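# Place small carton on the taped raised block

## Task

Set the small carton down on top of the raised block so that no part of it overhangs the blue tape outline, leaving the large carton undisturbed (disturbing it lowers the result); the carton must stay there on its own once the robot releases it, and the tool must release and back away before the scene is ended.

## Robot and tools

Robot: one arm carrying a vacuum tool with four suction cups on two air channels. Reference point is the cup point, the centre of the four cup rims when they touch nothing. The cups point along the cup point's +z axis. In the cup point's axes the cups sit at x = -35 and +35 mm; channel a's pair is at y = -70 mm, channel b's pair at y = +70 mm. The tool reaches 148 mm to either side along its y axis. Cup rims are 36 mm wide.

Scene frame: origin on the table surface below the arm base, +z up, +y to the left when facing along +x. Result lines give end_effector_position (metres) and end_effector_quat_wxyz in this frame. The base may be tilted, and the reported position gets less accurate at long reach. Joint ranges and load limits (waist, shoulder, elbow 144 N m; forearm roll, wrist pitch, wrist roll 36 N m) are fixed.

Row format, shared by execute_actions and move: 8 numbers, each in [-1, 1], ordered dx, dy, dz, rx, ry, rz, suction_a, suction_b. The first six are an offset, not a pose, expressed in the cup point's own axes (not the scene frame). Scale: 1.0 equals 0.6 m for dx, dy, dz and 180 degrees for the rotation; rx, ry, rz form a single rotation vector. suction_a and suction_b are absolute settings per channel: 1 is full vacuum (about 75 kPa below ambient), smaller values request that fraction, 0.01 or less switches the channel off. Settings persist until changed.

execute_actions(actions): actions is a list of actions; each action is a list of up to 15 rows, one per control step of 1/30 s. If fewer than 15 rows are given, the last row repeats to fill 15 steps. Every row in an action is an offset from the cup point pose measured when that action begins, not from the previous row. For the first action of a call, the reference is the last pose a result reported. An empty list just returns state and images. Results include step readings of end_effector_position; HELD marks steps where the command was partly held back.

move(target, speed, blocking): target is one 8-number row; its offset is taken from the pose in the latest result showing one, and the cup point travels in a straight line toward it, turning the shorter way. speed is path top speed in m/s, 0.002 to 0.5 (default 0.25); rotation is capped at twice that value in rad/s. Path length is 0.5 to 10 s; longer ones stop early. The path ignores obstacles and the real cup point can lag, stray and overshoot the speed, especially with the arm nearly straight. Suction values are sent at the start and not waited for. With blocking=false the call returns after 0.5 s while motion continues; execute_actions and new moves are refused until a result shows the move ended, so use wait or stop. The result adds a move: line: done (at rest near target), off_target, moving, held (last step blocked) or fault, plus limits (paced = pose was clipped; held = some steps blocked, after which the arm may surge) and the distance to target.

wait(seconds): 0 to 10; lets the sim run holding the last command, returning early if a running move ends. stop(): brakes a running move; it needs stopping distance, more when fast; suction is unaffected. zoom_image(camera, region): camera is cam_high or cam_wrist (both 672x504); region [x0, y0, x1, y1] in pixels from the top-left, at most 504 by 504. finished_scene(scene): ends the current scene, given its number, irreversibly, and reports success.

Motion limits: each control step the commanded pose is clipped to 70 mm and 16 degrees from the measured pose, and position wins over orientation if both cannot be met. After an action the arm only goes as far as the last clipped pose, so large offsets need several actions. "Hand target" is where the controller is currently driving. A "pose unreachable" line means the clearance check (which treats any mount block as arm) altered or blocked the command.

Gripping: switch a channel on and press both its cups fully flat on a smooth face; edges, gaps or holes under a rim leak. suction_measured_a/b show the reached vacuum (near 0 = no seal; airtight settles up to 0.17 under command, 0.27 with both on). part_present_a/b turn 1 at 0.54 and back to 0 under 0.49. A channel with an uncovered cup steals all pump flow from the other, so only enable channels whose cups are covered. Cups shorten under vacuum, so a held item sits up to about 12 mm nearer the tool. Vacuum can lift a resting item even without tool motion. To release, set the carton down resting on the block, switch both channels off, then lift more than 15 mm. A cup sealed on the table pins the tool; turn its channel off.

Hazards: the arm is stiff; targets even slightly past a firm contact, or fast contacts, raise force. Reaching a joint load limit or 150 N external force causes a 10 s stop that skips the rest of the call. Holding loads heats motors; MOTOR HOT warns, OVER-TEMPERATURE FAULT brakes the arm. Flange force is a noisy estimate including held weight. Loose objects may get brief pushes. Avoid dropping, slamming or knocking anything off the table, and do not bump the large carton. The sim runs between replies with the last command held.

Each tool is called as a command line: name --argument value for each argument, lists and objects as JSON in quotes; but a table of rows of numbers goes row by row, as --pt "numbers of a row", without its own name.

## Session

execute_actions --actions '[]'

Scene clock: 0.00 s.
end_effector_position=(+0.5016, +0.0032, +0.4182) suction_measured_a=0.00 part_present_a=0 suction_measured_b=0.00 part_present_b=0 end_effector_quat_wxyz=(-0.003, +0.705, +0.709, -0.003)
Joint positions: [ 0.265  0.134  0.193 -0.003 -1.632 -1.831]
Joint velocities: [-0.     0.001 -0.    -0.001  0.     0.001]
Flange force (N, the push that the arm receives, along the end effector's own x y z axes): no reading
Hand target: +0.502, +0.003, +0.418; -0.003, +0.705, +0.709, -0.003

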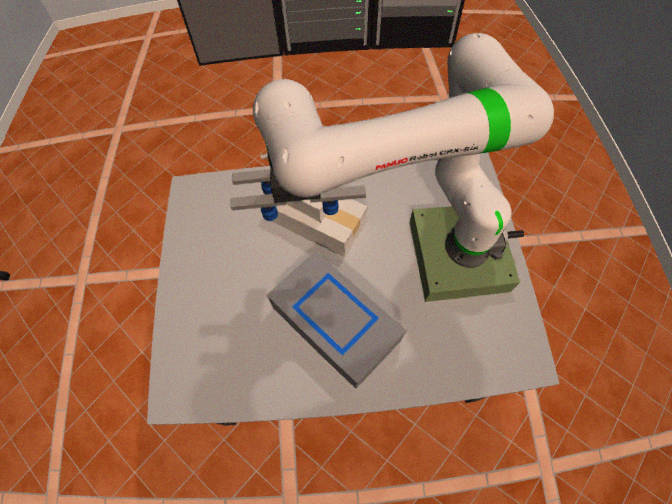

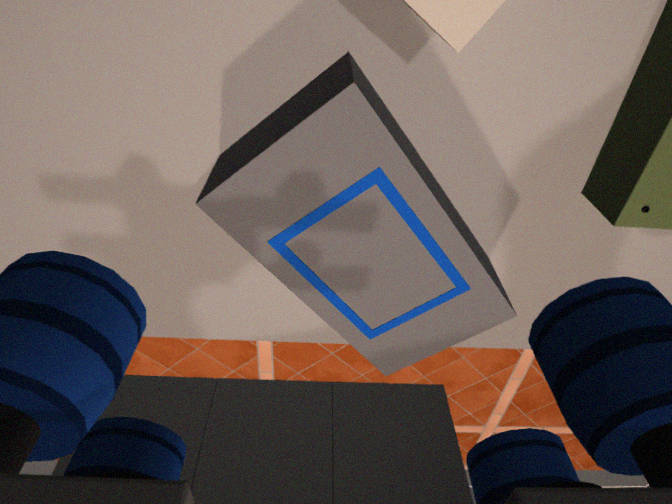

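move --target '[-0.4,0,-0.15,0,0,0,0,0]' --speed 0.4

Scene clock: 7.03 s.
end_effector_position=(+0.5034, -0.2369, +0.5087) suction_measured_a=0.00 part_present_a=0 suction_measured_b=0.00 part_present_b=0 end_effector_quat_wxyz=(-0.003, +0.705, +0.709, -0.002)
Joint positions: [-0.209  0.327  0.641 -0.003 -1.888 -1.357]
Joint velocities: [-0.001  0.001  0.001 -0.002 -0.002  0.   ]
Flange force (N, the push that the arm receives, along the end effector's own x y z axes): [-5.5 13.9 -12.5]
Hand target: +0.503, -0.237, +0.509; -0.003, +0.705, +0.709, -0.002
Off the commanded pose: 0.001 m, 0 deg.
move: done

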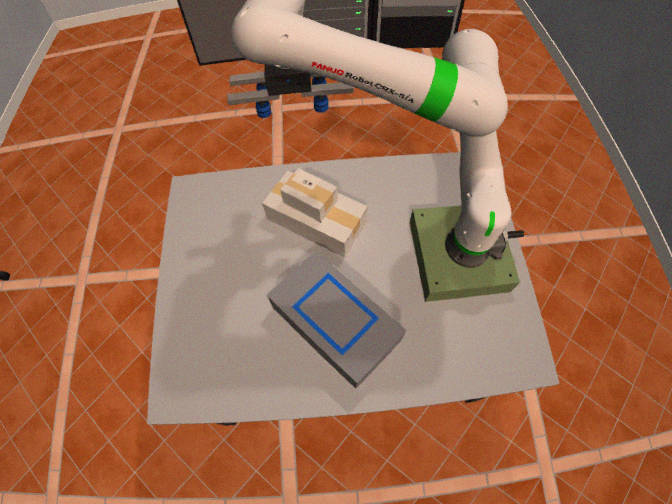

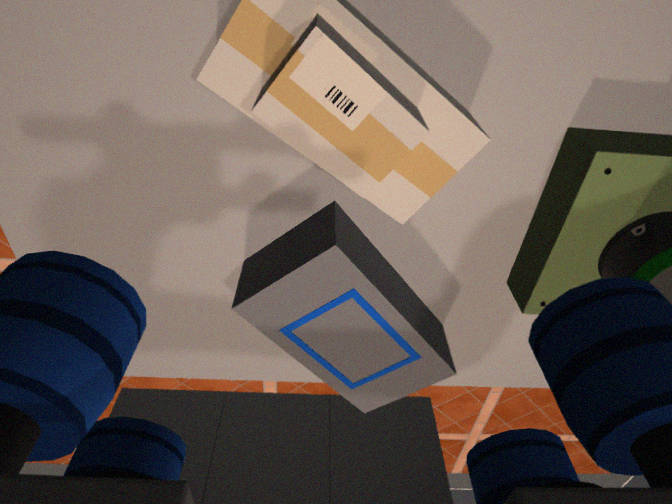

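zoom_image --camera "cam_wrist" --region '[180,0,516,252]'

zoom_image --camera "cam_high" --region '[240,150,420,285]'

Region (180, 0, 516, 252) of cam_wrist's 672x504 image, scaled by 1.500, with more detail than that image has; it fills the top 378 rows of this view, and the rest is white.

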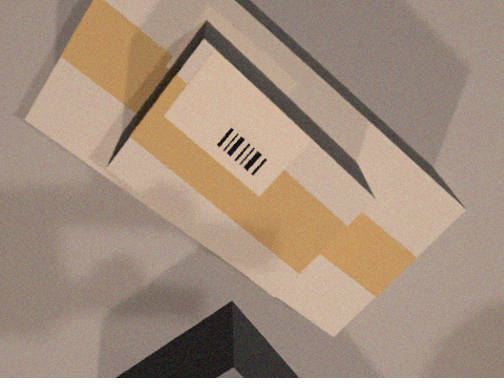

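Region (240, 150, 420, 285) of cam_high's 672x504 image, scaled by 2.800, with more detail than that image has; it fills the top 378 rows of this view, and the rest is white.

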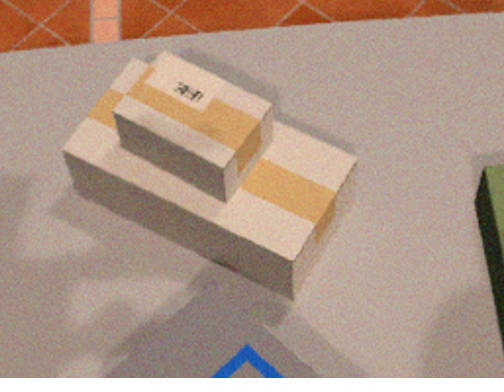

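move --target '[0.157,0.065,0.33,0,0,-0.278,0,0]' --speed 0.4

Scene clock: 25.93 s.
end_effector_position=(+0.5404, -0.1429, +0.3104) suction_measured_a=0.00 part_present_a=0 suction_measured_b=0.00 part_present_b=0 end_effector_quat_wxyz=(-0.004, +0.339, +0.941, -0.001)
Joint positions: [-0.028  0.296  0.135 -0.003 -1.413 -0.665]
Joint velocities: [ 0.    -0.001 -0.     0.     0.002  0.001]
Flange force (N, the push that the arm receives, along the end effector's own x y z axes): [-7.4 6.1 -3.1]
Hand target: +0.540, -0.143, +0.310; -0.004, +0.339, +0.941, -0.001
Off the commanded pose: 0.001 m, 0 deg.
move: done

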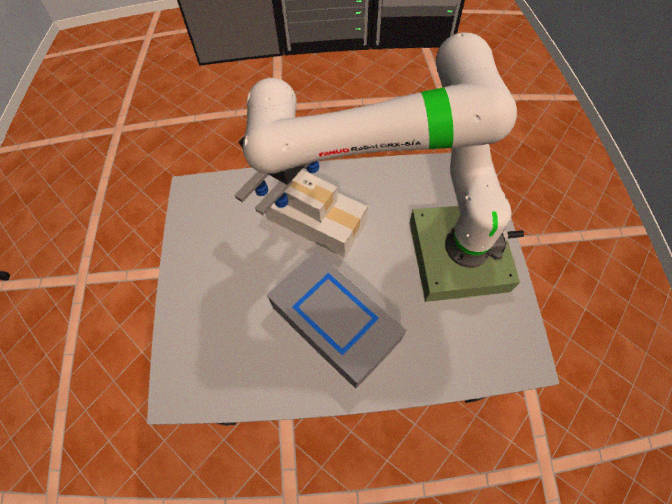

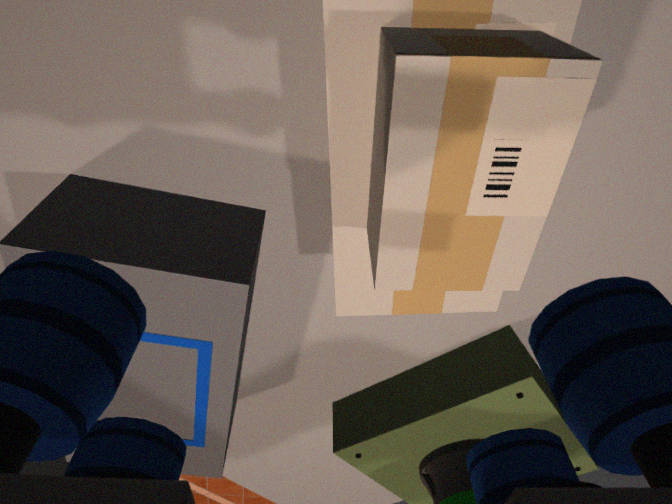

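move --target '[0.01,-0.009,0.16,0,0,0,0,0]'

Scene clock: 30.00 s.
end_effector_position=(+0.5316, -0.1436, +0.2145) suction_measured_a=0.00 part_present_a=0 suction_measured_b=0.00 part_present_b=0 end_effector_quat_wxyz=(-0.003, +0.339, +0.941, -0.001)
Joint positions: [-0.029  0.34  -0.04  -0.003 -1.194 -0.664]
Joint velocities: [ 0.     0.002  0.    -0.001 -0.001  0.   ]
Flange force (N, the push that the arm receives, along the end effector's own x y z axes): [-8.0 5.8 -0.9]
Hand target: +0.532, -0.144, +0.214; -0.003, +0.339, +0.941, -0.001
Off the commanded pose: 0.000 m, 0 deg.
move: done

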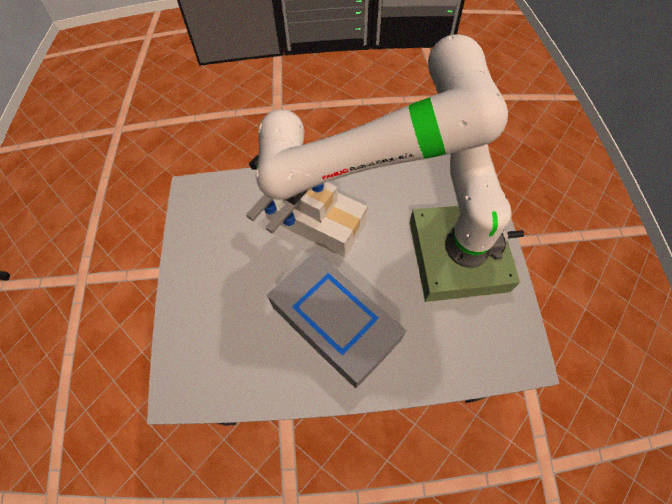

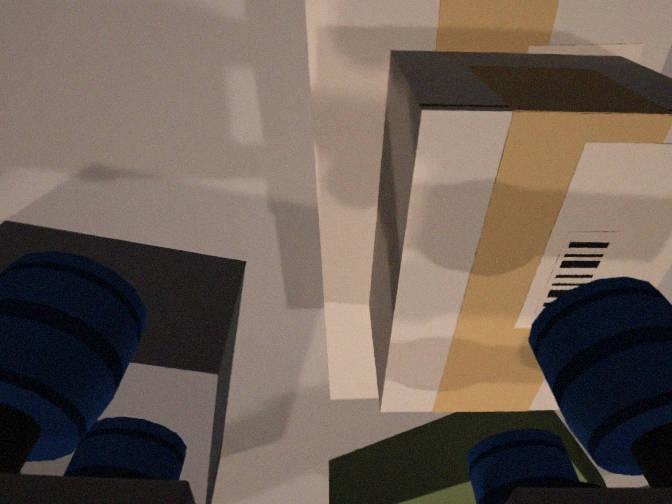

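execute_actions --actions '[[[0,-0.003,0.035,0,0,0,1,0]],[[0,0,0.015,0,0,0,1,0]],[[0,0,0.01,0,0,0,1,0]]]'

Scene clock: 34.63 s.
end_effector_position=(+0.5302, -0.1451, +0.1785) suction_measured_a=0.00 part_present_a=0 suction_measured_b=0.00 part_present_b=0 end_effector_quat_wxyz=(-0.003, +0.339, +0.941, -0.001)
Joint positions: [-0.031  0.373 -0.086 -0.003 -1.115 -0.661]
Joint velocities: [ 0.    -0.     0.    -0.    -0.003  0.001]
Flange force (N, the push that the arm receives, along the end effector's own x y z axes): [-5.5 5.0 -0.2]
Flange force at the end of the 1st action (N, along the end effector's axes at the end of the call): [-5.4 5.2 -1.4]
Flange force at the end of the 2nd action (N, along the end effector's axes at the end of the call): [-8.0 5.8 -1.3]
Hand target: +0.530, -0.145, +0.179; -0.003, +0.339, +0.941, -0.001
Off the commanded pose: 0.000 m, 0 deg.
Step readings (end_effector_position; steps 1 to 15: 1st action; 16 to 30: 2nd action; 31 to 45: 3rd action):
0: (+0.5316, -0.1436, +0.2145)
1: (+0.5316, -0.1436, +0.2144)
2: (+0.5316, -0.1436, +0.2131)
4: (+0.5304, -0.1444, +0.2008)
8: (+0.5303, -0.1450, +0.1937)
15: (+0.5303, -0.1451, +0.1935)
16: (+0.5303, -0.1451, +0.1935)
17: (+0.5304, -0.1451, +0.1921)
19: (+0.5300, -0.1451, +0.1855)
23: (+0.5303, -0.1451, +0.1846)
30: (+0.5302, -0.1451, +0.1845)
31: (+0.5302, -0.1451, +0.1845)
32: (+0.5303, -0.1451, +0.1831)
34: (+0.5300, -0.1451, +0.1789)
38: (+0.5302, -0.1451, +0.1785)
45: end_effector_position above

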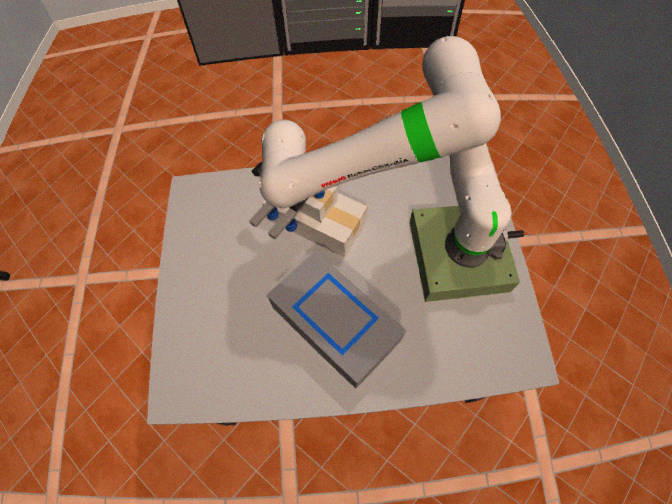

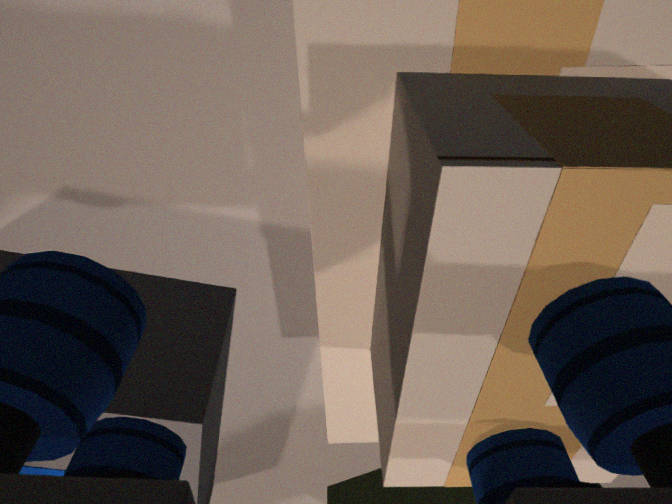

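move --target '[0,0,0.018,0,0,0,1,0]' --speed 0.02

Scene clock: 37.30 s.
end_effector_position=(+0.5301, -0.1452, +0.1677) suction_measured_a=0.96 part_present_a=1 suction_measured_b=0.00 part_present_b=0 end_effector_quat_wxyz=(-0.003, +0.339, +0.941, -0.001)
Joint positions: [-0.031  0.385 -0.097 -0.003 -1.092 -0.661]
Joint velocities: [ 0.    -0.     0.     0.001 -0.001 -0.   ]
Flange force (N, the push that the arm receives, along the end effector's own x y z axes): [-6.6 5.4 2.3]
Hand target: +0.530, -0.145, +0.168; -0.003, +0.339, +0.941, -0.001
Off the commanded pose: 0.000 m, 0 deg.
move: done

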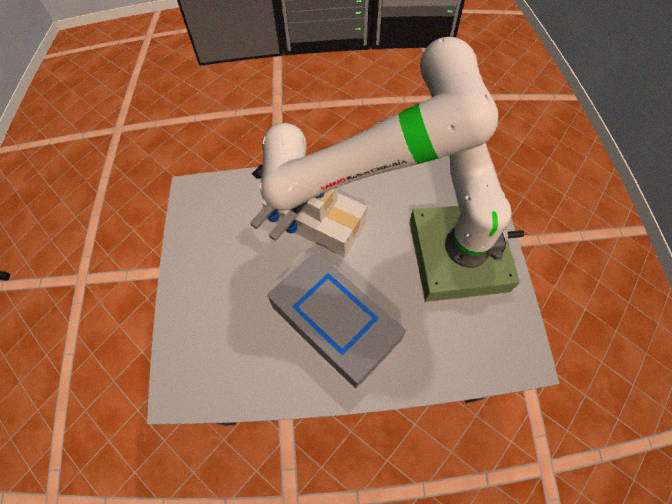

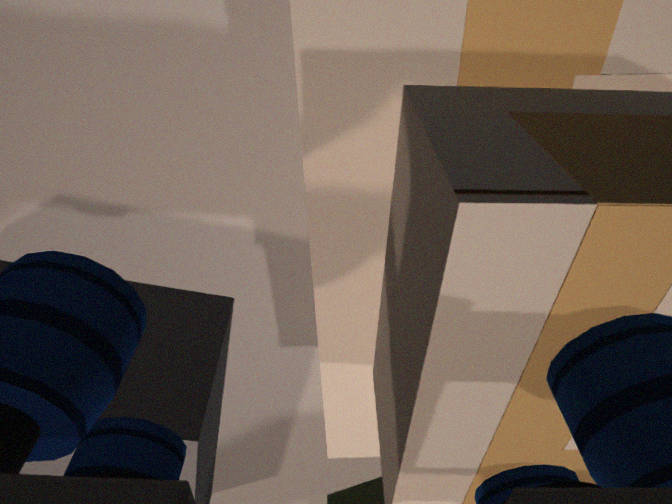

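move --target '[0,0,-0.22,0,0,0,1,0]'

move --target '[0.417,0.501,0,0,0,0.078,1,0]' --speed 0.3

Scene clock: 41.80 s.
end_effector_position=(+0.5311, -0.1447, +0.2998) suction_measured_a=1.00 part_present_a=1 suction_measured_b=0.00 part_present_b=0 end_effector_quat_wxyz=(-0.003, +0.339, +0.941, -0.001)
Joint positions: [-0.031  0.28   0.089 -0.003 -1.383 -0.661]
Joint velocities: [-0.     0.002  0.001 -0.001  0.001  0.001]
Flange force (N, the push that the arm receives, along the end effector's own x y z axes): [-5.6 4.8 -1.3]
Hand target: +0.531, -0.145, +0.300; -0.003, +0.339, +0.941, -0.001
Off the commanded pose: 0.000 m, 0 deg.
move: done

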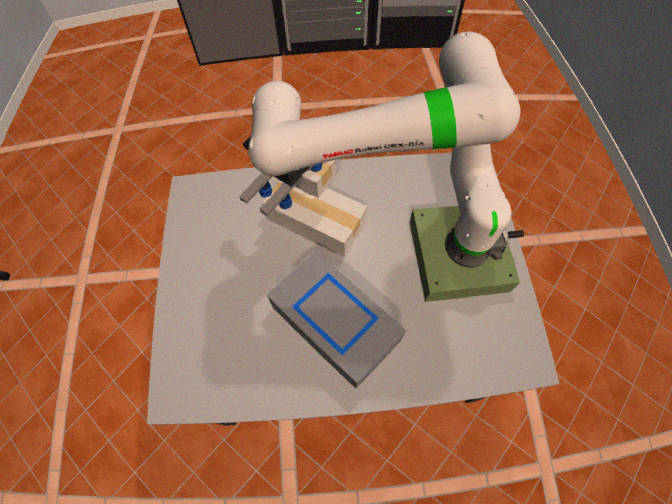

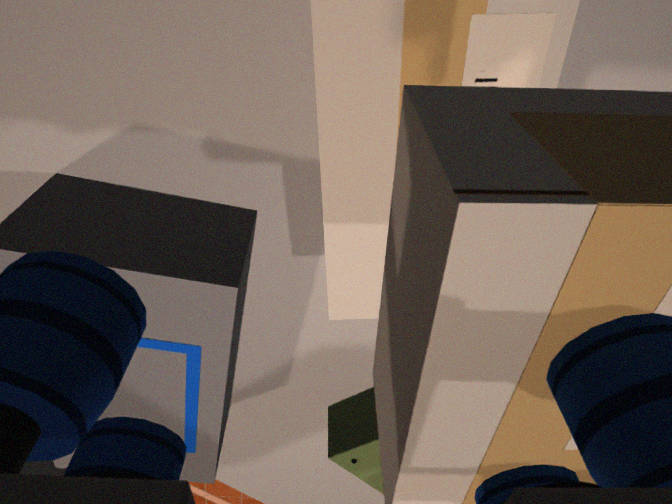

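Scene clock: 43.53 s.
end_effector_position=(+0.5308, +0.2461, +0.2985) suction_measured_a=1.00 part_present_a=1 suction_measured_b=0.00 part_present_b=0 end_effector_quat_wxyz=(-0.003, +0.452, +0.892, -0.003)
Joint positions: [ 0.656  0.365  0.2   -0.002 -1.409 -1.594]
Joint velocities: [ 0.001  0.003  0.001 -0.001  0.002 -0.001]
Flange force (N, the push that the arm receives, along the end effector's own x y z axes): [2.5 9.0 1.0]
Hand target: +0.531, +0.246, +0.299; -0.003, +0.452, +0.892, -0.003
Off the commanded pose: 0.001 m, 0 deg.
move: done

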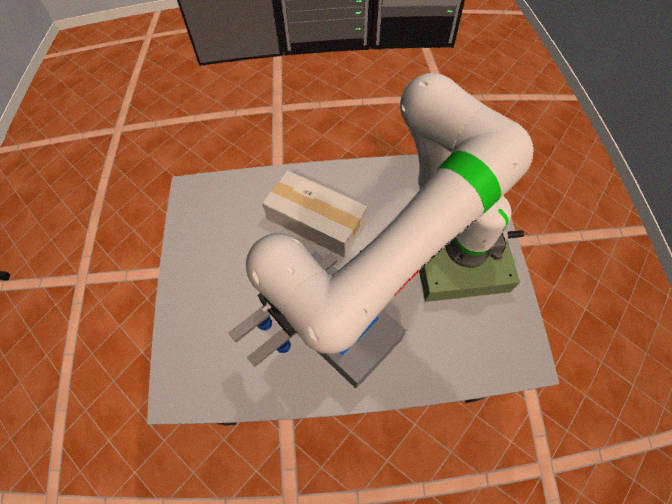

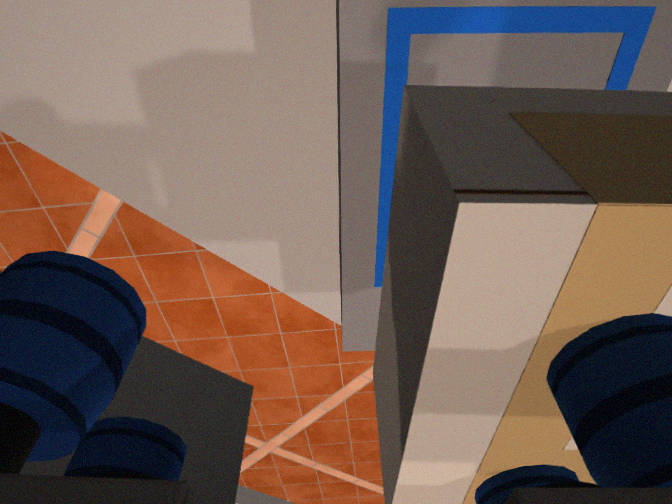

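move --target '[0.043,-0.048,0.14,0,0,-0.009,1,0]' --speed 0.15

Scene clock: 47.83 s.
end_effector_position=(+0.4918, +0.2495, +0.2148) suction_measured_a=1.00 part_present_a=1 suction_measured_b=0.00 part_present_b=0 end_effector_quat_wxyz=(-0.003, +0.439, +0.898, -0.003)
Joint positions: [ 0.705  0.339 -0.037 -0.002 -1.197 -1.615]
Joint velocities: [ 0.     0.001 -0.     0.     0.    -0.001]
Flange force (N, the push that the arm receives, along the end effector's own x y z axes): [0.5 10.1 1.3]
Hand target: +0.492, +0.249, +0.215; -0.003, +0.439, +0.898, -0.003
Off the commanded pose: 0.000 m, 0 deg.
move: done

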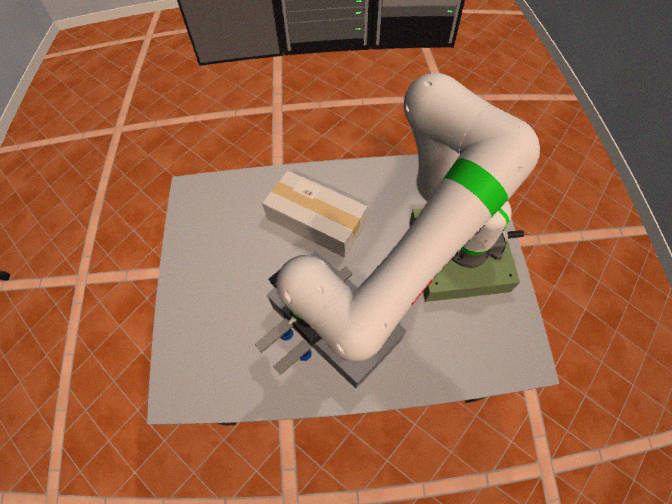

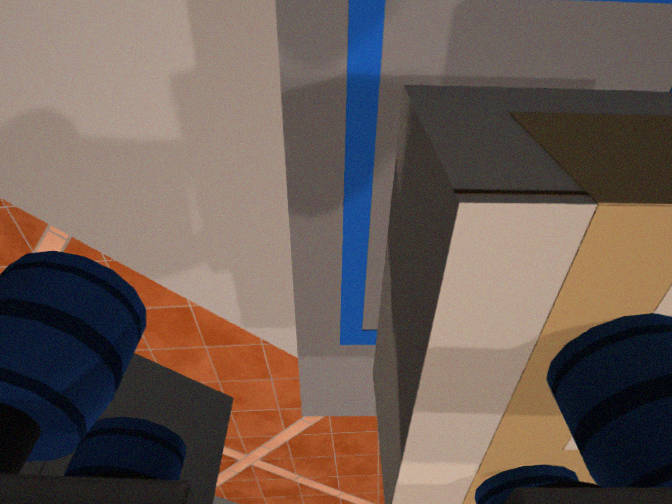

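move --target '[0,-0.007,0.045,0,0,0,1,0]' --speed 0.05

Scene clock: 51.20 s.
end_effector_position=(+0.4883, +0.2468, +0.1879) suction_measured_a=1.00 part_present_a=1 suction_measured_b=0.00 part_present_b=0 end_effector_quat_wxyz=(-0.003, +0.439, +0.898, -0.003)
Joint positions: [ 0.706  0.356 -0.083 -0.002 -1.135 -1.615]
Joint velocities: [-0.     0.001  0.    -0.001  0.001  0.   ]
Flange force (N, the push that the arm receives, along the end effector's own x y z axes): [2.1 8.3 1.8]
Hand target: +0.488, +0.247, +0.188; -0.003, +0.439, +0.898, -0.003
Off the commanded pose: 0.000 m, 0 deg.
move: done

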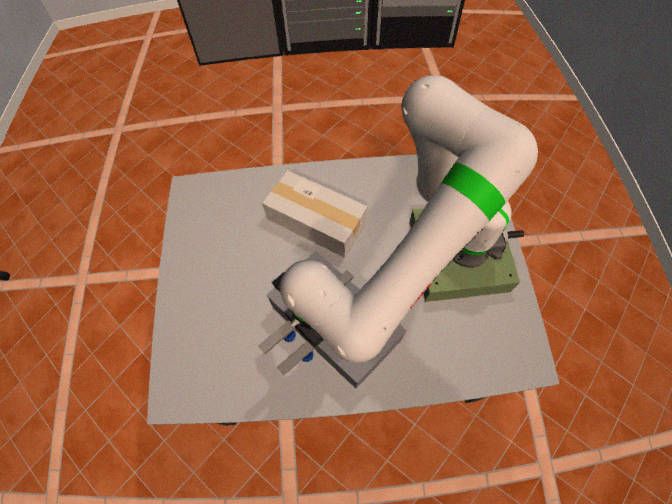

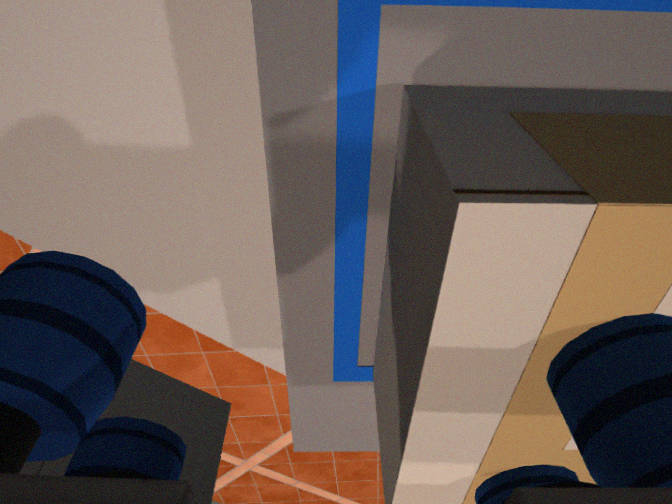

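execute_actions --actions '[[[0,0,0.008,0,0,0,1,0]],[[0,0,0.006,0,0,0,1,0]],[[0,0,0.006,0,0,0,1,0]]]'

Scene clock: 63.97 s.
end_effector_position=(+0.4883, +0.2466, +0.1812) suction_measured_a=1.00 part_present_a=1 suction_measured_b=0.00 part_present_b=0 end_effector_quat_wxyz=(-0.002, +0.439, +0.898, -0.003)
Joint positions: [ 0.706  0.363 -0.092 -0.001 -1.119 -1.615]
Joint velocities: [ 0.    -0.001 -0.    -0.001 -0.     0.   ]
Flange force (N, the push that the arm receives, along the end effector's own x y z axes): [13.0 7.6 -32.8]
Flange force at the end of the 1st action (N, along the end effector's axes at the end of the call): [1.3 8.5 2.5]
Hand target: +0.488, +0.247, +0.181; -0.002, +0.439, +0.898, -0.003
Off the commanded pose: 0.002 m, 0 deg.
FORCE FAULT: contact force on the arm reached its limit, and the arm stopped for 10 seconds. The contact can be on any part of the arm, not only on its tool. That time counts as 20 of the actions that you can send in this scene. The arm's remaining commands of this call were not run. The arm holds still and accepts commands again. Move the arm away from the contact; if what it grips holds it there, let go first. Pushing or pulling that hard again can fault the arm again.
Step readings (end_effector_position; steps 1 to 15: 1st action; 16 to 30: 2nd action):
0: (+0.4883, +0.2467, +0.1879)
1: (+0.4883, +0.2467, +0.1878)
2: (+0.4884, +0.2468, +0.1867)
4: (+0.4882, +0.2466, +0.1834)
8: (+0.4883, +0.2467, +0.1831)
15: (+0.4882, +0.2467, +0.1831)
16: (+0.4882, +0.2467, +0.1831)
17: (+0.4883, +0.2468, +0.1820)
19: (+0.4882, +0.2467, +0.1805)
23: (+0.4883, +0.2467, +0.1800)
30: (+0.4883, +0.2466, +0.1812)

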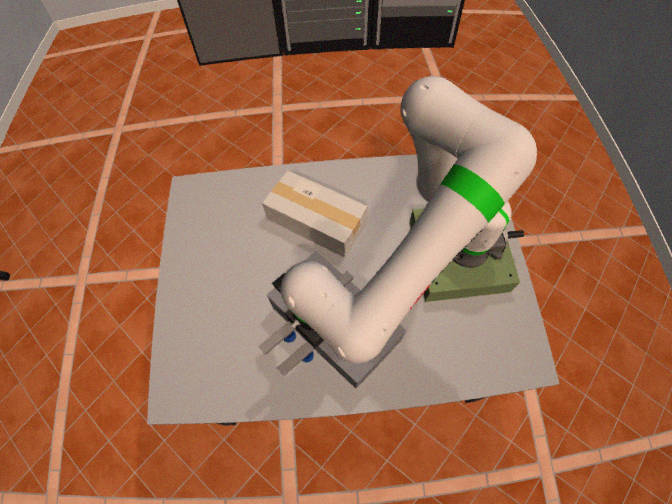

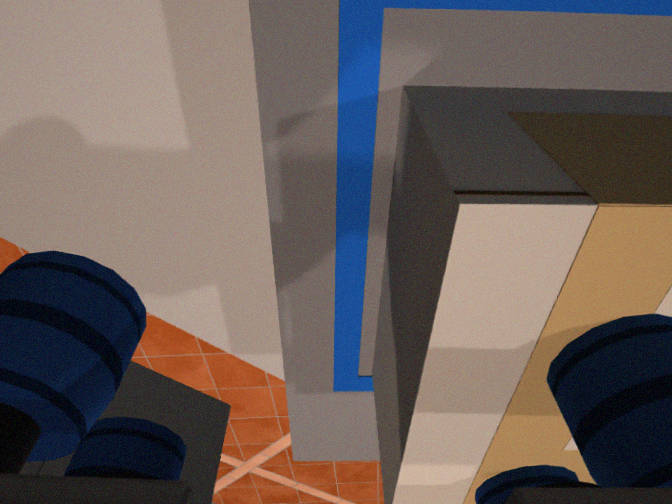

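Too far; next time release a few millimetres earlier.

execute_actions --actions '[[[0,0,-0.002,0,0,0,0,0]]]'

move --target '[-0.08,0,-0.35,0,0,0,0,0]' --speed 0.3

Scene clock: 66.63 s.
end_effector_position=(+0.4883, +0.2465, +0.1824) suction_measured_a=0.00 part_present_a=0 suction_measured_b=0.00 part_present_b=0 end_effector_quat_wxyz=(-0.002, +0.439, +0.898, -0.003)
Joint positions: [ 0.706  0.361 -0.09  -0.001 -1.122 -1.615]
Joint velocities: [-0.    -0.     0.    -0.002  0.001  0.   ]
Flange force (N, the push that the arm receives, along the end effector's own x y z axes): [2.6 5.8 -30.8]
Hand target: +0.488, +0.247, +0.182; -0.002, +0.439, +0.898, -0.003
Off the commanded pose: 0.000 m, 0 deg.
Step readings (end_effector_position):
0: (+0.4883, +0.2466, +0.1812)
1: (+0.4883, +0.2466, +0.1813)
2: (+0.4883, +0.2466, +0.1817)
4: (+0.4883, +0.2465, +0.1823)
8: (+0.4883, +0.2465, +0.1824)
15: end_effector_position above

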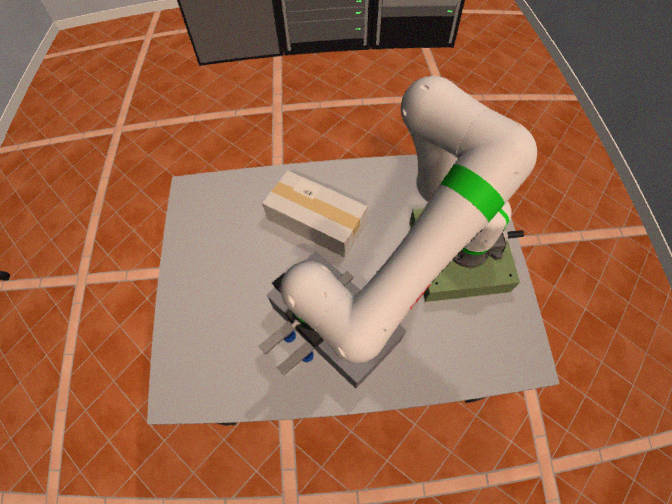

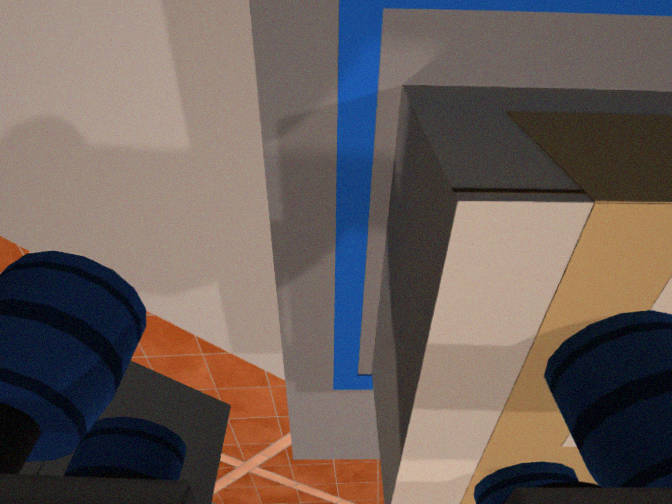

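Scene clock: 67.83 s.
end_effector_position=(+0.5189, +0.2099, +0.3924) suction_measured_a=0.00 part_present_a=0 suction_measured_b=0.00 part_present_b=0 end_effector_quat_wxyz=(-0.003, +0.438, +0.899, -0.003)
Joint positions: [ 0.617  0.282  0.31  -0.001 -1.602 -1.526]
Joint velocities: [-0.     0.     0.002 -0.002  0.001  0.   ]
Flange force (N, the push that the arm receives, along the end effector's own x y z axes): [-0.8 12.0 -7.2]
Hand target: +0.519, +0.210, +0.392; -0.003, +0.438, +0.899, -0.003
Off the commanded pose: 0.001 m, 0 deg.
move: done

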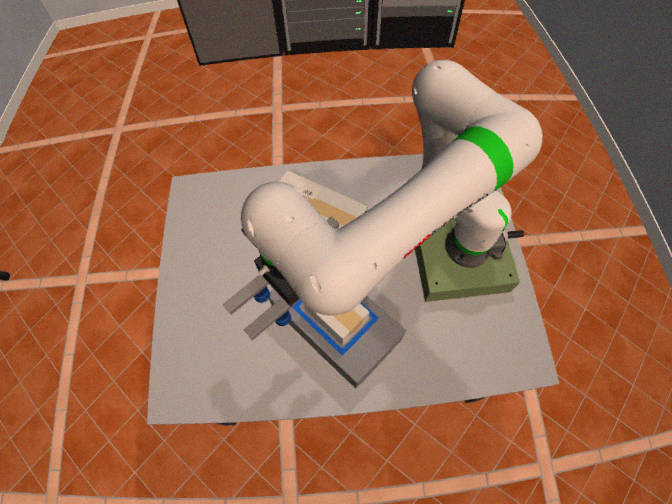

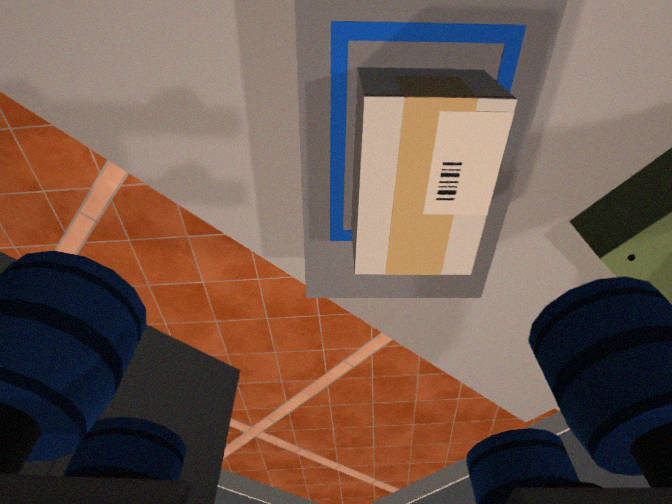

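finished_scene --scene 1

The scene is finished: the task was done.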